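# Set the toppled bottle upright on the tray

## Task

Put the bottle that has fallen over back in an upright position on the tray. It must stay standing without the robot holding it. The crate and the tray must end neither tilted nor shifted from where they were. Anything the robot is still in contact with at the end must not drop by more than about a fingernail's width once released.

## Robot and tools

Robot: two arms, left_arm and right_arm, each with six joints and a parallel gripper. Joint order in every row and every per-joint list is always: waist, shoulder, elbow, forearm roll, wrist pitch, wrist roll. Stated ranges (rad): waist -6.283 to 6.283, shoulder -2.304 to 2.304, elbow -4.224 to 0.061, forearm roll -6.283 to 6.283, wrist pitch -2.164 to 2.164, wrist roll -6.283 to 6.283. A joint's real end may be up to 0.010 rad off the stated one. Load limits (N m): waist 55.2, shoulder 55.2, elbow 46, forearm roll 24.8, wrist pitch 17.4, wrist roll 17.4; a carried object's weight adds load.

Frame: one scene frame for both arms. Origin on the tabletop midway between the arms, +z up, +x out across the table, left_arm on the +y side. The names left/right do not refer to image sides. Gripper fingers point along the gripper's +z and close along its y. The reported end_effector_position is the spot between the pads when closed, about 2 cm short of the fingertips; closing pushes the tips about 10 mm further along +z. Printed hand positions can be off, more so at long reach.

Row format (shared by execute_actions and move): one flat list of 14 numbers, each in [-1, 1], covering both arms even if one stays still: left_arm's 6 joint values then its opening, then right_arm's 6 joint values then its opening. Joint values are offsets, not poses, scaled so 1.0 = 2.036 rad. The opening is absolute: +1 fully open, -1 closed.

execute_actions(actions): a list of actions; each action is up to 15 rows, each row lasting one 1/30 s step; if fewer than 15 rows, the last row repeats to fill 15 steps. Joint offsets in every row are measured from the joint angles at the start of that action (not from the preceding row); for a call's first action, that means the angles in the latest reported state. If an action would push a joint more than 0.010 rad outward past its range, that action is rejected for both arms; if the first action fails this or any action is malformed, nothing in the call runs. A joint asked beyond its real end, further than it currently is, stops at the end, and the result may print "joint sent to its limit" (absence of that line does not prove there is more room). An empty list just returns state and images.

move(target, speed, blocking): target is one 14-number row; its joint offsets are taken from the "Joint positions" in the latest result showing them. All joints travel proportionally so they finish together, so the hand follows a curve and does not avoid obstacles or the other arm. speed (rad/s, 0.01 to 2, default 0.5) caps the joint with the longest travel; paths last 0.5 to 10 s. Finger openings take effect at once. The result adds a "move:" line: ending (done, off_target, moving, held, fault), limits=held or limits=none, and each arm's joint farthest from target. With blocking=false the call returns after 0.5 s; until an ending is shown, other moves and execute_actions are refused, so use wait or stop.

wait(seconds): 0 to 10; the arms keep their last command; returns early if a running move ends. stop(): brakes a running move; a fast arm needs room. zoom_image(camera, region): region [x0, y0, x1, y1] in pixels of that camera's last image, max 504 by 504. finished_scene(scene): pass the current scene's number; it ends the scene irreversibly after the robot holds its last command, and reports success.

Cameras (672x504 each): cam_high, cam_low, cam_left_wrist, cam_right_wrist, listed in that order in results. Calibration lines give K and T_world_to_cam; real cameras may deviate slightly, and wrist camera poses follow the arm's joint readings.

Result lines: per-arm gripper pose (metres, quaternion wxyz) and velocities; Joint positions (rad, then pad gap in m, 0.084 when fully open); Joint velocities; Joint targets (what joints are currently driven toward, can change by itself); joint torques (raw drive output with offsets and noise, nonzero in free air); grip_measured (measured opening on the command scale). "joint command not followed" means a clearance check altered targets on some steps.

Motion limits: joint targets move at most 3.14 rad/s with 0.16 s ramp-up; each step's target stays within 0.623 rad of the measured angle; if targets would move the gripper over 70 mm from where it is, they are scaled back. Large motions may need several actions; an unfinished motion may need recommanding.

Gripping: command an opening clearly below grip_measured to hold; lower means firmer, up to about 24 N per pad for objects up to about 6 cm wide. Fast closing hits harder. Returning grip_measured gives a light hold.

Avoid: arm-to-arm collisions or pressing; fast contacts and deep targets past contact (harder pushes); contact torque reaching a load limit (the arm backs off, freezes 10 s, drops the rest of the call); long heavy holds (MOTOR HOT warning from 65 °C, brakes at 80 °C); dropping, slamming or knocking anything off the table; tilting or shifting the crate or tray. Occasional outside tugs or pushes may disturb held or loose objects. Release the bottle fully so it stands alone before ending.

Each tool is called after ">>>" in YAML: its name, and indented under it one key for each argument.

## Session

>>> execute_actions:
  actions: []

Scene clock: 0.00 s.
left_arm: end_effector_position=(+0.3818, +0.4930, +0.1687) grip_measured=+1.00 end_effector_quat_wxyz=(+0.637, +0.683, -0.104, -0.342) end_effector_velocity=(+0.000, -0.000, -0.000) end_effector_angular_velocity=(+0.001, -0.000, -0.001) | right_arm: end_effector_position=(+0.7656, -0.5164, +0.3054) grip_measured=+1.00 end_effector_quat_wxyz=(+0.104, +0.166, +0.721, +0.665) end_effector_velocity=(+0.000, -0.000, +0.000) end_effector_angular_velocity=(+0.000, -0.001, -0.001)
Joint names: [waist, shoulder, elbow, forearm roll, wrist pitch, wrist roll]
Joint positions: left_arm=[ 0.42  -1.054 -1.204 -0.519 -1.746  1.155  0.084] | right_arm=[-0.633 -1.11  -1.861  1.357 -1.639  2.377  0.084]
Joint velocities: left_arm=[-0.001 -0.    -0.001 -0.     0.001 -0.001  0.   ] | right_arm=[ 0.    -0.    -0.001  0.001 -0.     0.     0.   ]
Joint torques (N m, as the arm reports them, + toward a larger angle): no reading
Motor temperatures (°C, as the motors report them): left_arm=[24 22 25 26 29 26] | right_arm=[22 25 28 25 27 28]
Joint targets: left_arm=[0.420 -1.054 -1.204 -0.519 -1.746 1.155] | right_arm=[-0.633 -1.110 -1.861 1.357 -1.639 2.377]

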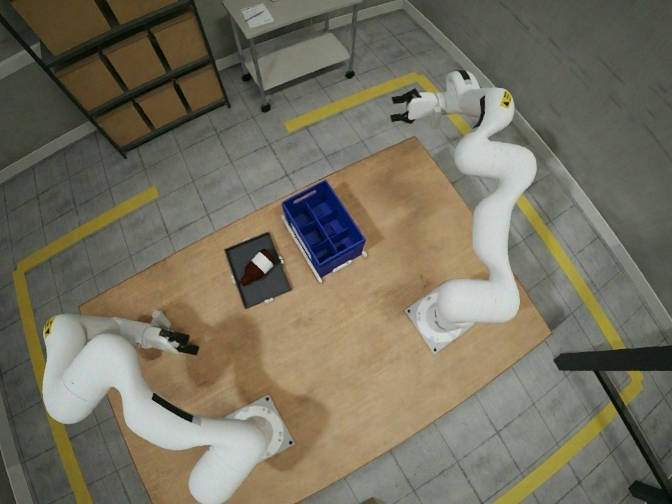

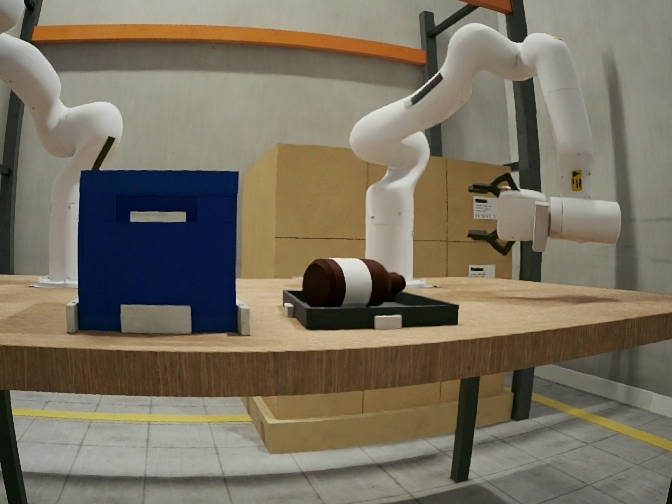

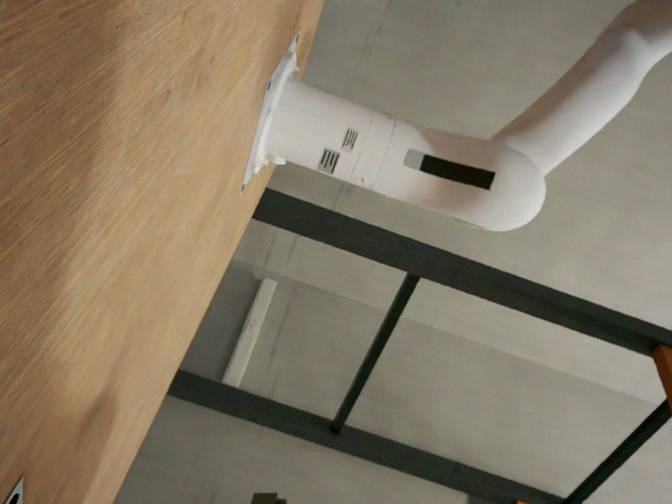

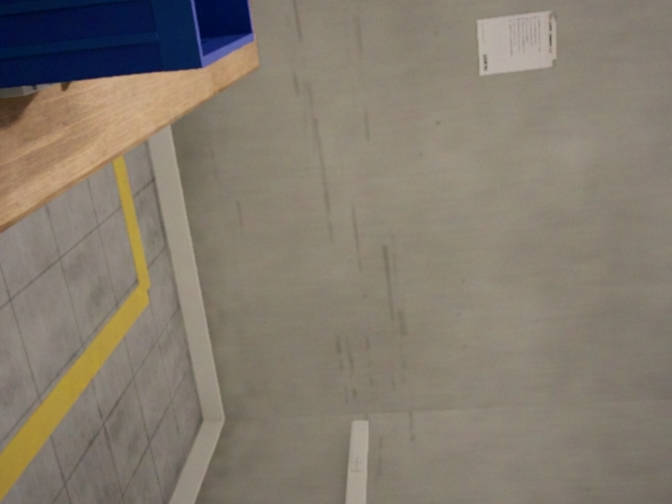

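>>> move:
  target: [-0.3227,0.1886,0.0918,-0.5997,0.5329,0.7343,1,0,0,0,0,0,0,1]
  speed: 0.8

Scene clock: 4.33 s.
left_arm: end_effector_position=(+0.5887, +0.1746, +0.1472) grip_measured=+1.00 end_effector_quat_wxyz=(+0.227, +0.744, -0.548, +0.308) end_effector_velocity=(-0.001, -0.002, +0.001) end_effector_angular_velocity=(+0.000, -0.002, -0.002) | right_arm: end_effector_position=(+0.7656, -0.5164, +0.3054) grip_measured=+1.00 end_effector_quat_wxyz=(+0.104, +0.166, +0.721, +0.665) end_effector_velocity=(-0.000, +0.000, -0.000) end_effector_angular_velocity=(+0.001, +0.001, +0.001)
Joint names: [waist, shoulder, elbow, forearm roll, wrist pitch, wrist roll]
Joint positions: left_arm=[-0.236 -0.67  -1.017 -1.739 -0.661  2.649  0.084] | right_arm=[-0.633 -1.11  -1.861  1.357 -1.639  2.377  0.084]
Joint velocities: left_arm=[-0.004  0.001  0.    -0.003  0.001  0.001 -0.   ] | right_arm=[ 0.    -0.     0.    -0.    -0.     0.001  0.   ]
Joint torques (N m, as the arm reports them, + toward a larger angle): left_arm=[  1.42  53.33 -14.16  -0.38  -1.03   0.25] | right_arm=[ -3.02  34.37 -15.83   1.63  -1.29   1.06]
Motor temperatures (°C, as the motors report them): left_arm=[24 23 25 26 29 26] | right_arm=[22 25 28 25 27 28]
Joint targets: left_arm=[-0.237 -0.670 -1.017 -1.740 -0.661 2.650] | right_arm=[-0.633 -1.110 -1.861 1.357 -1.639 2.377]
move: done; limits=none; left_arm: farthest joint: the waist, 0.001 radians from its target (0.657 radians at the start); right_arm: farthest joint: the waist, 0.000 radians from its target (0.000 radians at the start)
camera_calibration (this result's frames):
cam_left_wrist: T_world_to_cam=[[-0.954266, -0.298954, -0.00162912, 0.6455], [-0.210469, 0.675671, -0.70652, 0.177368], [0.212318, -0.673866, -0.707691, 0.222793], [0, 0, 0, 1]] pos_world=[0.606007, 0.223265, 0.284034]
cam_right_wrist: T_world_to_cam=[[0.0915072, 0.0786602, 0.992693, -0.297584], [0.9288, -0.366234, -0.0565974, -0.816997], [0.359106, 0.927192, -0.106573, 0.36464], [0, 0, 0, 1]] pos_world=[0.655113, -0.613895, 0.288031]

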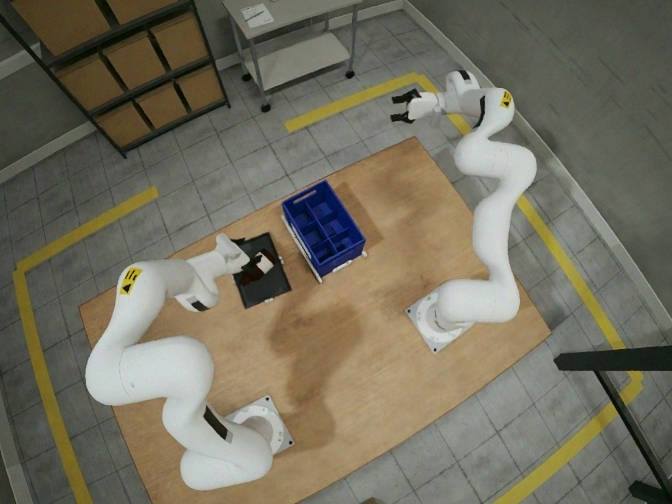

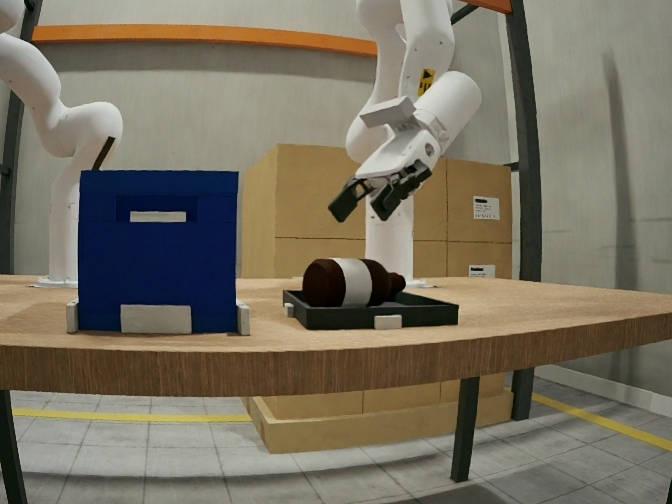

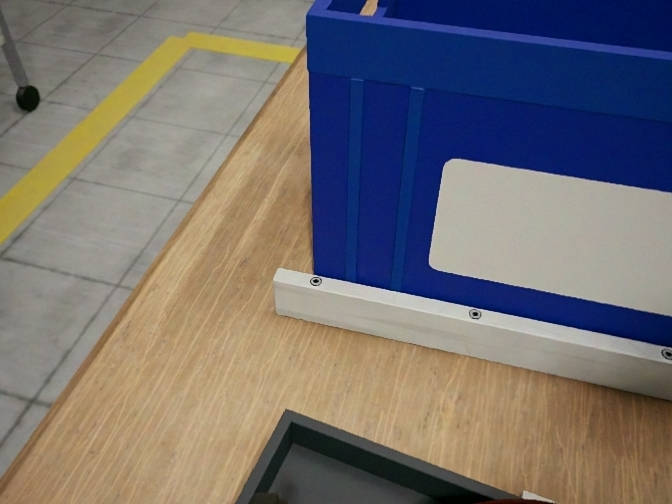

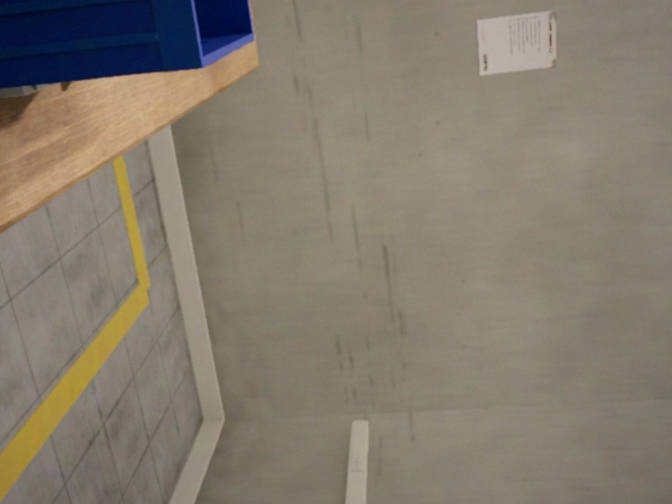

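>>> move:
  target: [0.1,0,0,0,0,0,1,0,0,0,0,0,0,1]

Scene clock: 5.50 s.
left_arm: end_effector_position=(+0.6358, +0.2945, +0.1472) grip_measured=+1.00 end_effector_quat_wxyz=(+0.194, +0.795, -0.470, +0.330) end_effector_velocity=(+0.001, +0.002, +0.000) end_effector_angular_velocity=(-0.000, -0.001, +0.003) | right_arm: end_effector_position=(+0.7656, -0.5164, +0.3054) grip_measured=+1.00 end_effector_quat_wxyz=(+0.104, +0.166, +0.721, +0.665) end_effector_velocity=(+0.000, +0.000, +0.000) end_effector_angular_velocity=(-0.000, -0.000, +0.000)
Joint names: [waist, shoulder, elbow, forearm roll, wrist pitch, wrist roll]
Joint positions: left_arm=[-0.033 -0.67  -1.017 -1.739 -0.661  2.649  0.084] | right_arm=[-0.633 -1.11  -1.861  1.357 -1.639  2.377  0.084]
Joint velocities: left_arm=[ 0.004  0.001  0.     0.    -0.    -0.     0.   ] | right_arm=[ 0.  0. -0. -0. -0. -0.  0.]
Joint torques (N m, as the arm reports them, + toward a larger angle): left_arm=[  0.01  54.01 -14.76  -0.19  -0.91   0.14] | right_arm=[ -3.9   33.34 -15.95   1.28  -1.17   0.94]
Motor temperatures (°C, as the motors report them): left_arm=[24 23 25 26 29 26] | right_arm=[22 25 28 25 27 28]
Joint targets: left_arm=[-0.033 -0.670 -1.017 -1.739 -0.661 2.649] | right_arm=[-0.633 -1.110 -1.861 1.357 -1.639 2.377]
move: done; limits=none; left_arm: farthest joint: the waist, 0.001 radians from its target (0.204 radians at the start); right_arm: farthest joint: the waist, 0.000 radians from its target (0.000 radians at the start)
camera_calibration (this result's frames):
cam_left_wrist: T_world_to_cam=[[-0.874356, -0.485282, -0.00160048, 0.73033], [-0.342427, 0.619298, -0.70655, 0.206832], [0.343867, -0.617228, -0.707661, 0.193212], [0, 0, 0, 1]] pos_world=[0.642954, 0.345582, 0.284035]
cam_right_wrist: T_world_to_cam=[[0.091507, 0.0786602, 0.992693, -0.297584], [0.9288, -0.366234, -0.0565973, -0.816997], [0.359106, 0.927192, -0.106573, 0.36464], [0, 0, 0, 1]] pos_world=[0.655113, -0.613895, 0.288031]

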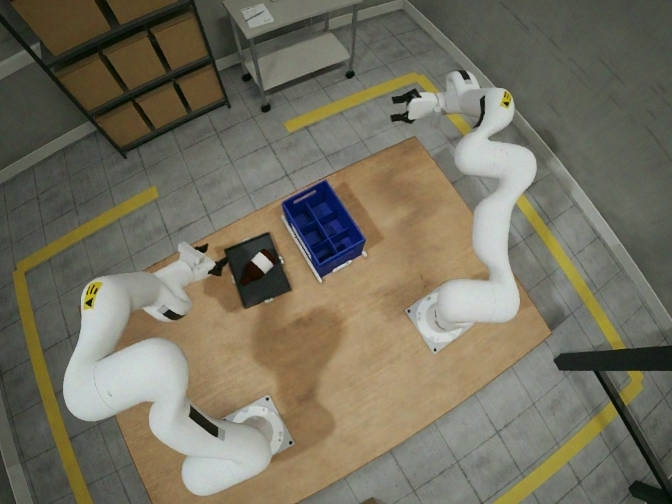

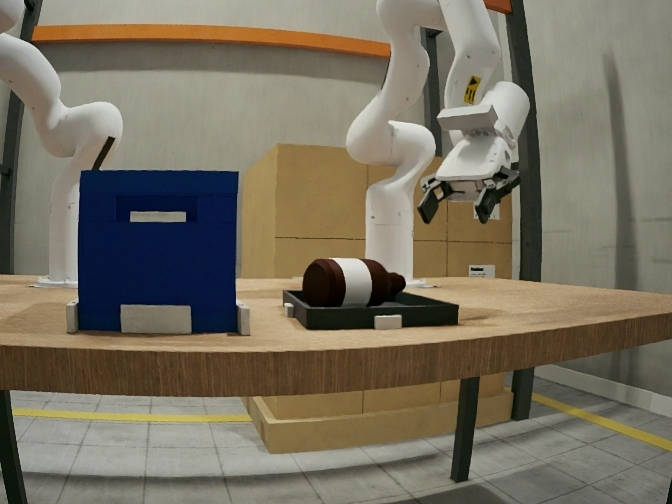

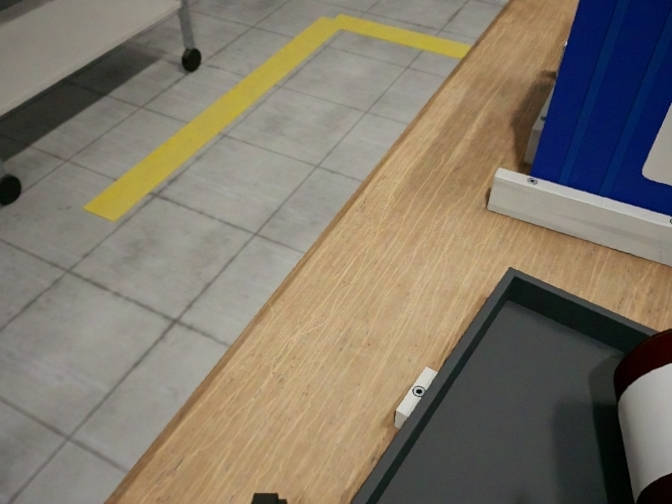

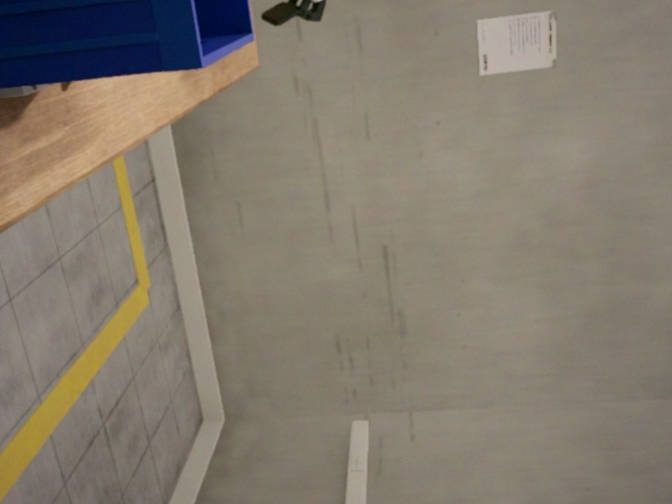

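>>> move:
  target: [-0.1034,0.0211,0.0388,-0.025,-0.005,0.0275,1,0,0,0,0,0,0,1]

>>> move:
  target: [0,-0.0565,-0.010,-0.049,-0.012,0.063,1,0,0,0,0,0,0,1]
  speed: 0.2

>>> zoom_image:
  camera: "cam_high"
  region: [190,210,310,320]

Scene clock: 7.00 s.
left_arm: end_effector_position=(+0.5620, +0.1765, +0.1480) grip_measured=+1.00 end_effector_quat_wxyz=(+0.229, +0.743, -0.548, +0.309) end_effector_velocity=(-0.002, -0.003, -0.000) end_effector_angular_velocity=(-0.001, +0.002, -0.004) | right_arm: end_effector_position=(+0.7656, -0.5164, +0.3054) grip_measured=+1.00 end_effector_quat_wxyz=(+0.104, +0.166, +0.721, +0.665) end_effector_velocity=(-0.000, -0.000, -0.000) end_effector_angular_velocity=(-0.001, -0.001, +0.001)
Joint names: [waist, shoulder, elbow, forearm roll, wrist pitch, wrist roll]
Joint positions: left_arm=[-0.243 -0.627 -0.939 -1.79  -0.671  2.705  0.084] | right_arm=[-0.633 -1.11  -1.861  1.357 -1.639  2.377  0.084]
Joint velocities: left_arm=[-0.005  0.     0.001 -0.    -0.001 -0.001 -0.   ] | right_arm=[-0.    -0.    -0.001 -0.001  0.    -0.001  0.   ]
Joint torques (N m, as the arm reports them, + toward a larger angle): left_arm=[  0.7   50.46 -13.55  -0.12  -0.93   0.13] | right_arm=[ -1.17  32.11 -16.17   1.7   -1.35   1.2 ]
Motor temperatures (°C, as the motors report them): left_arm=[24 23 25 26 29 26] | right_arm=[22 25 28 25 27 28]
Joint targets: left_arm=[-0.244 -0.627 -0.938 -1.790 -0.671 2.705] | right_arm=[-0.633 -1.110 -1.861 1.357 -1.639 2.377]
move: done; limits=none; left_arm: farthest joint: the elbow, 0.001 radians from its target (0.079 radians at the start); right_arm: farthest joint: the waist, 0.000 radians from its target (0.000 radians at the start)
camera_calibration (this result's frames):
cam_left_wrist: T_world_to_cam=[[-0.954744, -0.297426, 0.00125588, 0.620145], [-0.210386, 0.672345, -0.709711, 0.172106], [0.210242, -0.677856, -0.704492, 0.23168], [0, 0, 0, 1]] pos_world=[0.579579, 0.225778, 0.284584]
cam_right_wrist: T_world_to_cam=[[0.0915069, 0.0786603, 0.992693, -0.297584], [0.9288, -0.366234, -0.0565971, -0.816997], [0.359106, 0.927192, -0.106573, 0.36464], [0, 0, 0, 1]] pos_world=[0.655113, -0.613895, 0.288031]

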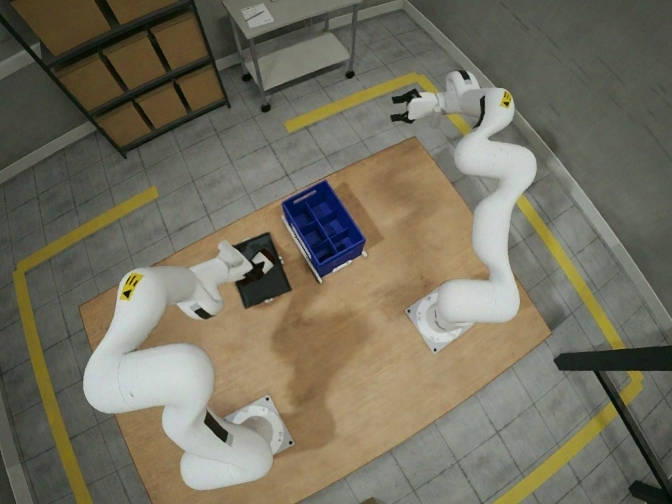

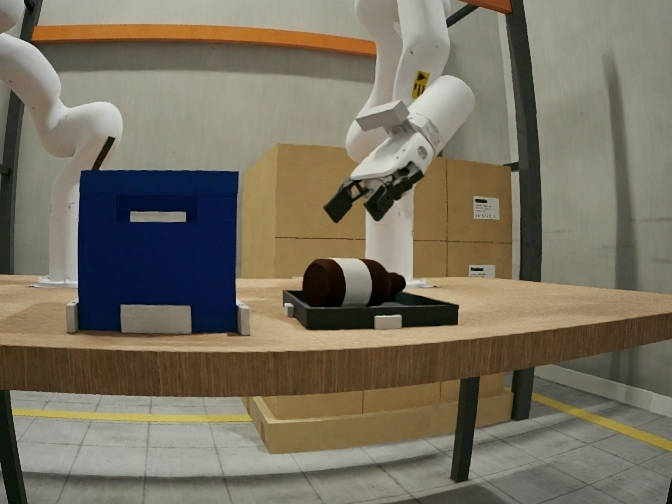

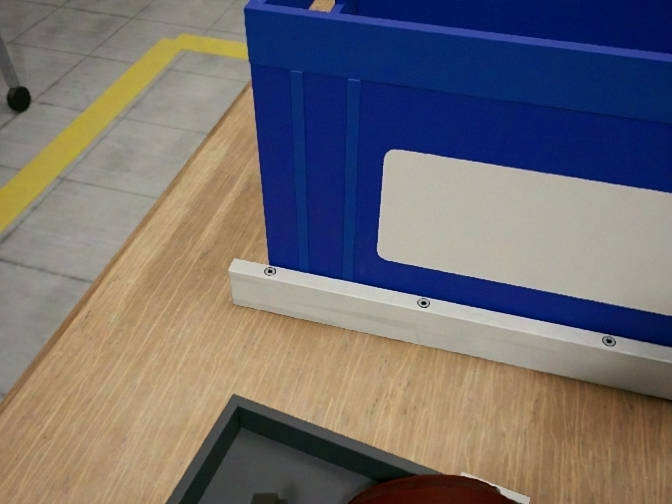

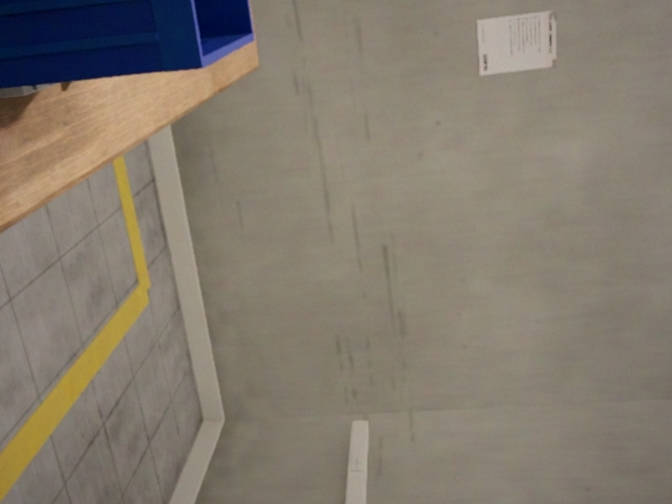

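Scene clock: 8.13 s.
left_arm: end_effector_position=(+0.5598, +0.1766, +0.0950) grip_measured=+1.00 end_effector_quat_wxyz=(+0.232, +0.744, -0.547, +0.305) end_effector_velocity=(-0.000, +0.000, -0.002) end_effector_angular_velocity=(+0.001, +0.002, +0.001) | right_arm: end_effector_position=(+0.7656, -0.5164, +0.3054) grip_measured=+1.00 end_effector_quat_wxyz=(+0.104, +0.166, +0.721, +0.665) end_effector_velocity=(-0.000, +0.001, -0.000) end_effector_angular_velocity=(+0.002, +0.000, +0.000)
Joint names: [waist, shoulder, elbow, forearm roll, wrist pitch, wrist roll]
Joint positions: left_arm=[-0.243 -0.742 -0.959 -1.89  -0.696  2.833  0.084] | right_arm=[-0.633 -1.11  -1.861  1.357 -1.639  2.377  0.084]
Joint velocities: left_arm=[-0.    -0.005 -0.001 -0.002 -0.     0.002  0.   ] | right_arm=[ 0.    -0.     0.002  0.001 -0.001 -0.001  0.   ]
Joint torques (N m, as the arm reports them, + toward a larger angle): left_arm=[  0.    53.29 -12.4    0.3   -1.22  -0.03] | right_arm=[ -2.12  33.18 -15.51   1.57  -1.37   1.09]
Motor temperatures (°C, as the motors report them): left_arm=[24 23 25 26 29 26] | right_arm=[22 25 28 25 27 28]
Joint targets: left_arm=[-0.243 -0.742 -0.959 -1.890 -0.696 2.833] | right_arm=[-0.633 -1.110 -1.861 1.357 -1.639 2.377]
move: done; limits=none; left_arm: farthest joint: the waist, 0.000 radians from its target (0.000 radians at the start); right_arm: farthest joint: the waist, 0.000 radians from its target (0.000 radians at the start)
camera_calibration (this result's frames):
cam_left_wrist: T_world_to_cam=[[-0.954777, -0.297129, 0.0107466, 0.617196], [-0.217329, 0.672775, -0.707207, 0.137482], [0.202902, -0.67756, -0.706925, 0.199237], [0, 0, 0, 1]] pos_world=[0.578738, 0.225888, 0.231441]
cam_right_wrist: T_world_to_cam=[[0.0915068, 0.0786605, 0.992693, -0.297584], [0.9288, -0.366234, -0.056597, -0.816997], [0.359106, 0.927192, -0.106573, 0.36464], [0, 0, 0, 1]] pos_world=[0.655113, -0.613895, 0.288031]

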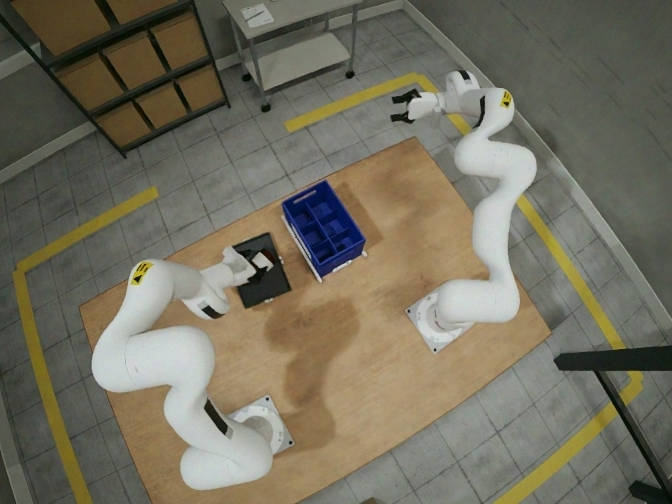

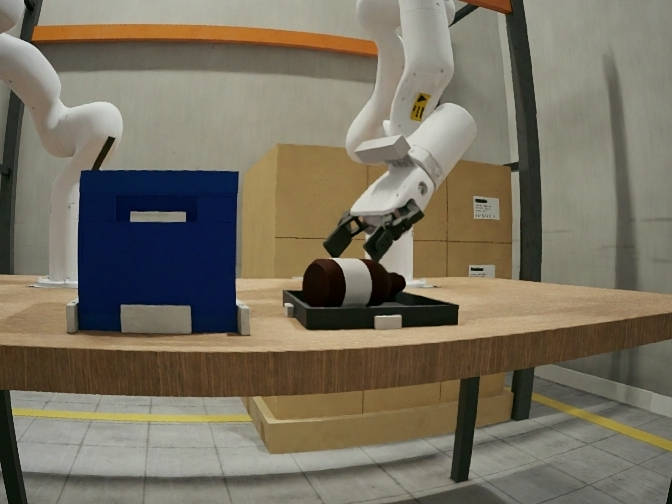

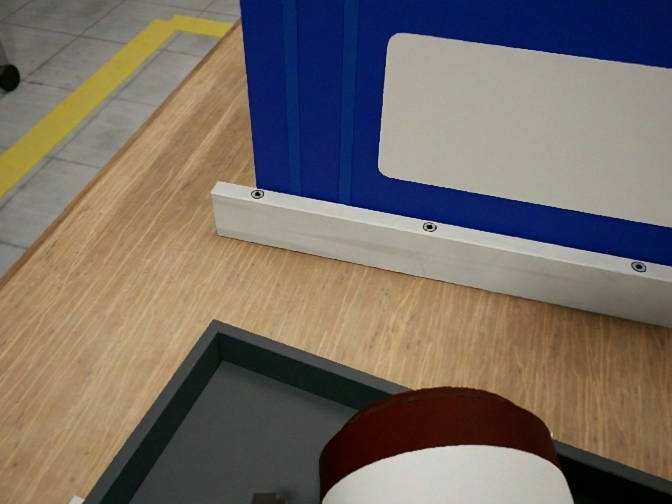

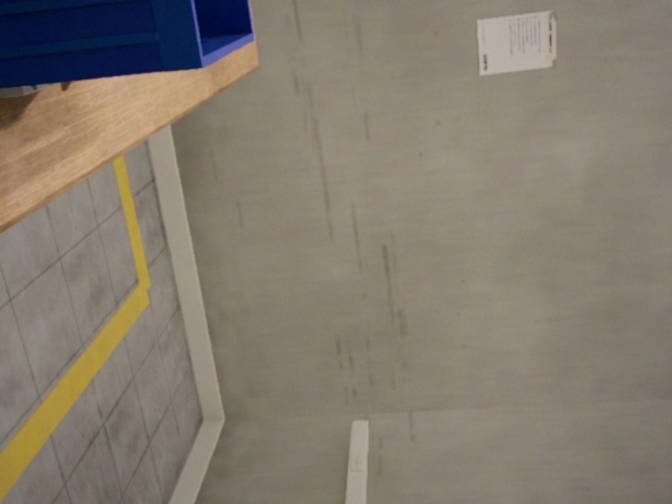

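Region (190, 210, 310, 320) of cam_high's 672x504 image, scaled by 4.200, with more detail than that image has; it fills the top 462 rows of this view, and the rest is white.

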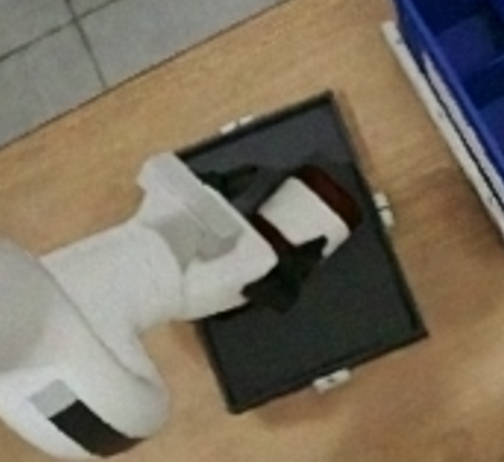

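>>> move:
  target: [0,-0.0565,-0.0155,-0.049,-0.012,0.063,1,0,0,0,0,0,0,1]
  speed: 0.1

>>> move:
  target: [0,0,0,0,0,0,0.2,0,0,0,0,0,0,1]

Scene clock: 10.13 s.
left_arm: end_effector_position=(+0.5597, +0.1782, +0.0437) grip_measured=+1.00 end_effector_quat_wxyz=(+0.228, +0.745, -0.547, +0.306) end_effector_velocity=(-0.001, -0.000, -0.002) end_effector_angular_velocity=(+0.002, +0.003, -0.001) | right_arm: end_effector_position=(+0.7656, -0.5164, +0.3054) grip_measured=+1.00 end_effector_quat_wxyz=(+0.104, +0.166, +0.721, +0.665) end_effector_velocity=(-0.000, +0.000, -0.001) end_effector_angular_velocity=(+0.002, +0.002, +0.001)
Joint names: [waist, shoulder, elbow, forearm roll, wrist pitch, wrist roll]
Joint positions: left_arm=[-0.243 -0.857 -0.99  -1.989 -0.72   2.961  0.084] | right_arm=[-0.633 -1.11  -1.861  1.357 -1.639  2.377  0.084]
Joint velocities: left_arm=[-0.001 -0.003  0.    -0.001  0.001  0.001  0.   ] | right_arm=[ 0.    -0.     0.002 -0.    -0.001  0.001  0.   ]
Joint torques (N m, as the arm reports them, + toward a larger angle): left_arm=[-4.41 42.82 -9.76  0.09 -0.02 -0.1 ] | right_arm=[ -1.74  33.56 -15.23   1.03  -1.2    1.1 ]
Motor temperatures (°C, as the motors report them): left_arm=[24 23 25 26 29 26] | right_arm=[22 25 28 25 27 28]
Joint targets: left_arm=[-0.243 -0.857 -0.990 -1.989 -0.720 2.961] | right_arm=[-0.633 -1.110 -1.861 1.357 -1.639 2.377]
move: done; limits=none; left_arm: farthest joint: the waist, 0.000 radians from its target (0.000 radians at the start); right_arm: farthest joint: the waist, 0.000 radians from its target (0.000 radians at the start)
camera_calibration (this result's frames):
cam_left_wrist: T_world_to_cam=[[-0.953775, -0.300487, 0.00452005, 0.6184], [-0.216352, 0.67613, -0.704301, 0.0988368], [0.208577, -0.672722, -0.709888, 0.160141], [0, 0, 0, 1]] pos_world=[0.577797, 0.226725, 0.180498]
cam_right_wrist: T_world_to_cam=[[0.091507, 0.0786604, 0.992693, -0.297584], [0.9288, -0.366234, -0.0565971, -0.816997], [0.359106, 0.927192, -0.106573, 0.36464], [0, 0, 0, 1]] pos_world=[0.655113, -0.613895, 0.288031]

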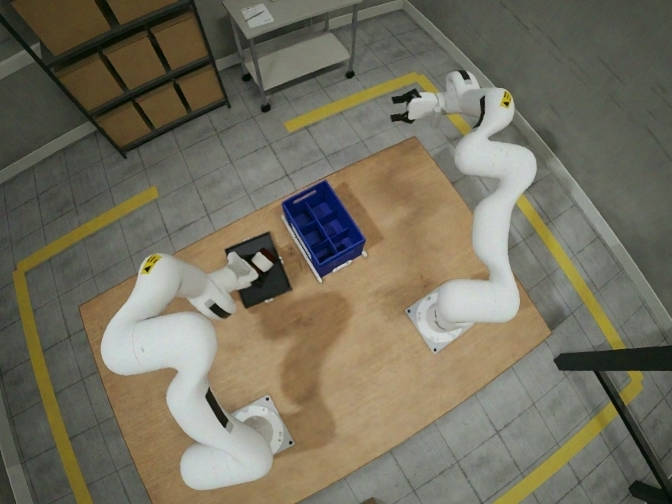

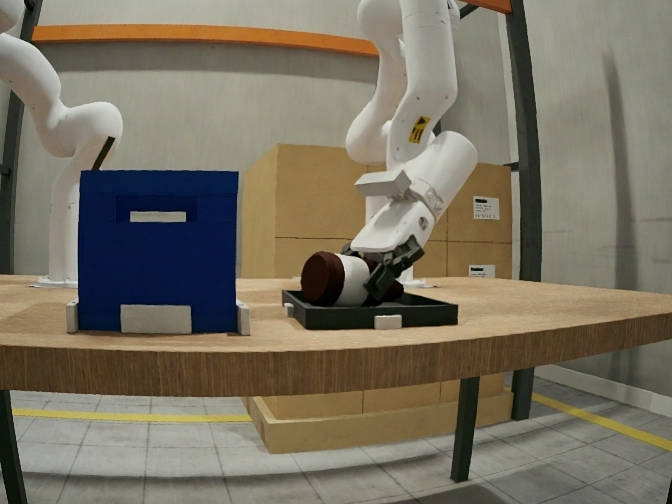

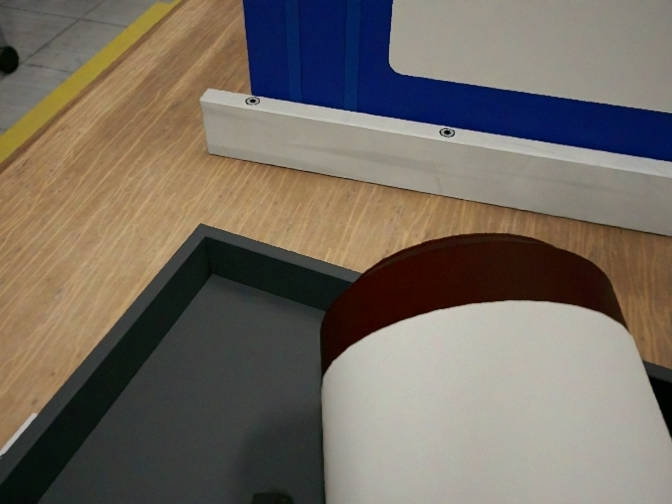

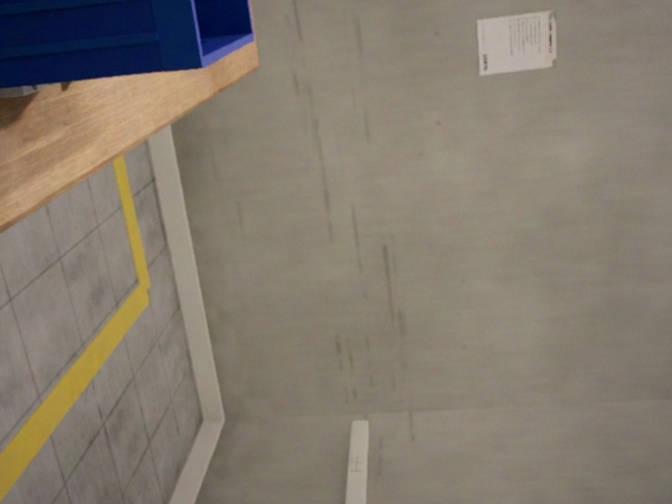

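Scene clock: 10.63 s.
left_arm: end_effector_position=(+0.5595, +0.1783, +0.0435) grip_measured=+0.72 end_effector_quat_wxyz=(+0.228, +0.745, -0.547, +0.305) end_effector_velocity=(+0.002, -0.001, +0.003) end_effector_angular_velocity=(-0.003, -0.005, -0.000) | right_arm: end_effector_position=(+0.7656, -0.5164, +0.3054) grip_measured=+1.00 end_effector_quat_wxyz=(+0.104, +0.166, +0.721, +0.665) end_effector_velocity=(-0.000, -0.000, -0.000) end_effector_angular_velocity=(-0.001, -0.000, +0.000)
Joint names: [waist, shoulder, elbow, forearm roll, wrist pitch, wrist roll]
Joint positions: left_arm=[-0.243 -0.857 -0.99  -1.989 -0.72   2.961  0.074] | right_arm=[-0.633 -1.11  -1.861  1.357 -1.639  2.377  0.084]
Joint velocities: left_arm=[ 0.001  0.003 -0.001  0.    -0.003  0.001  0.   ] | right_arm=[-0.     0.    -0.    -0.001  0.    -0.     0.   ]
Joint torques (N m, as the arm reports them, + toward a larger angle): left_arm=[ -0.31  55.77 -11.12   0.17  -1.61  -0.03] | right_arm=[ -2.67  32.   -16.3    1.06  -1.27   1.22]
Motor temperatures (°C, as the motors report them): left_arm=[24 23 25 26 29 26] | right_arm=[22 25 28 25 27 28]
Joint targets: left_arm=[-0.243 -0.857 -0.990 -1.989 -0.720 2.961] | right_arm=[-0.633 -1.110 -1.861 1.357 -1.639 2.377]
move: done; limits=none; left_arm: farthest joint: the waist, 0.000 radians from its target (0.000 radians at the start); right_arm: farthest joint: the waist, 0.000 radians from its target (0.000 radians at the start)
camera_calibration (this result's frames):
cam_left_wrist: T_world_to_cam=[[-0.953774, -0.300487, 0.00475386, 0.618266], [-0.216635, 0.676483, -0.703875, 0.09865], [0.208289, -0.672368, -0.710308, 0.160177], [0, 0, 0, 1]] pos_world=[0.577694, 0.226743, 0.180273]
cam_right_wrist: T_world_to_cam=[[0.0915072, 0.0786604, 0.992693, -0.297584], [0.9288, -0.366234, -0.0565973, -0.816997], [0.359106, 0.927192, -0.106573, 0.36464], [0, 0, 0, 1]] pos_world=[0.655113, -0.613895, 0.288031]

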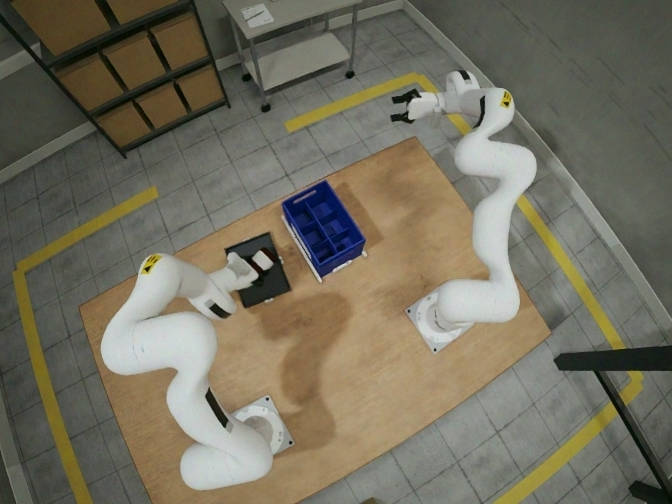

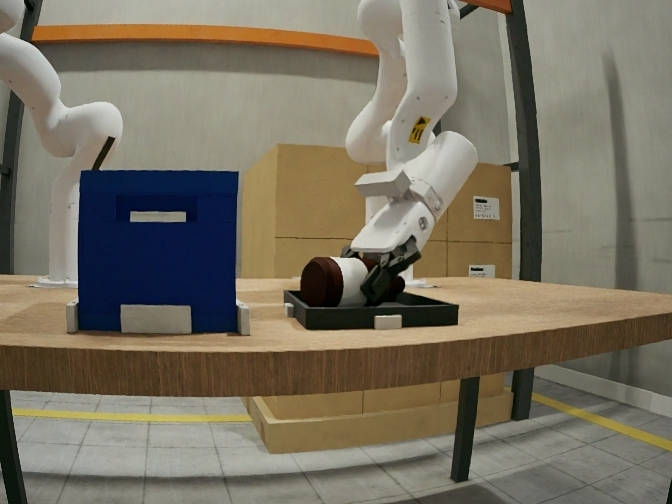

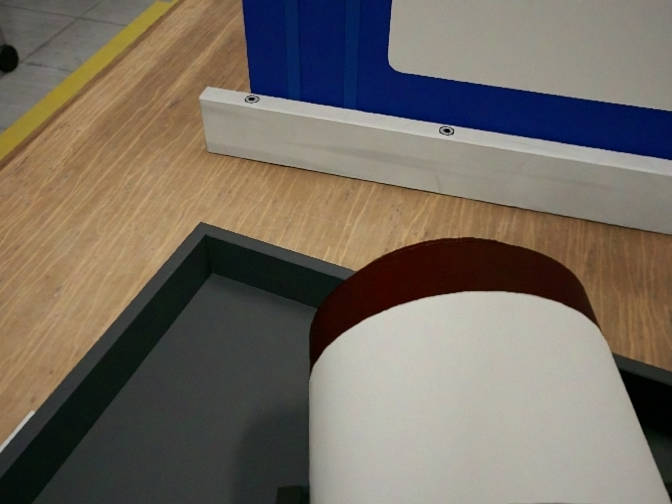

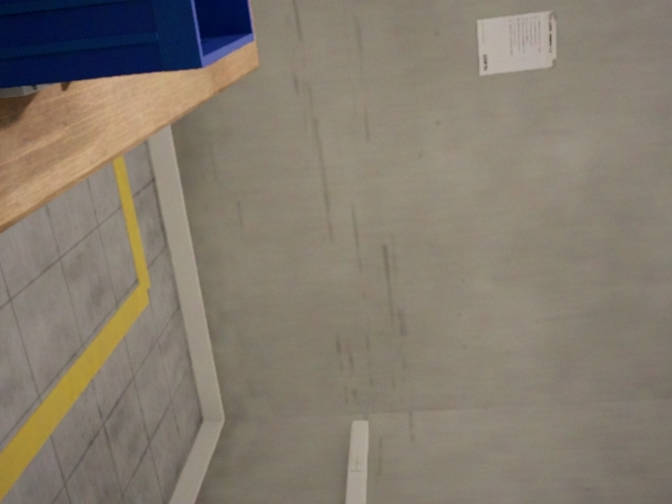

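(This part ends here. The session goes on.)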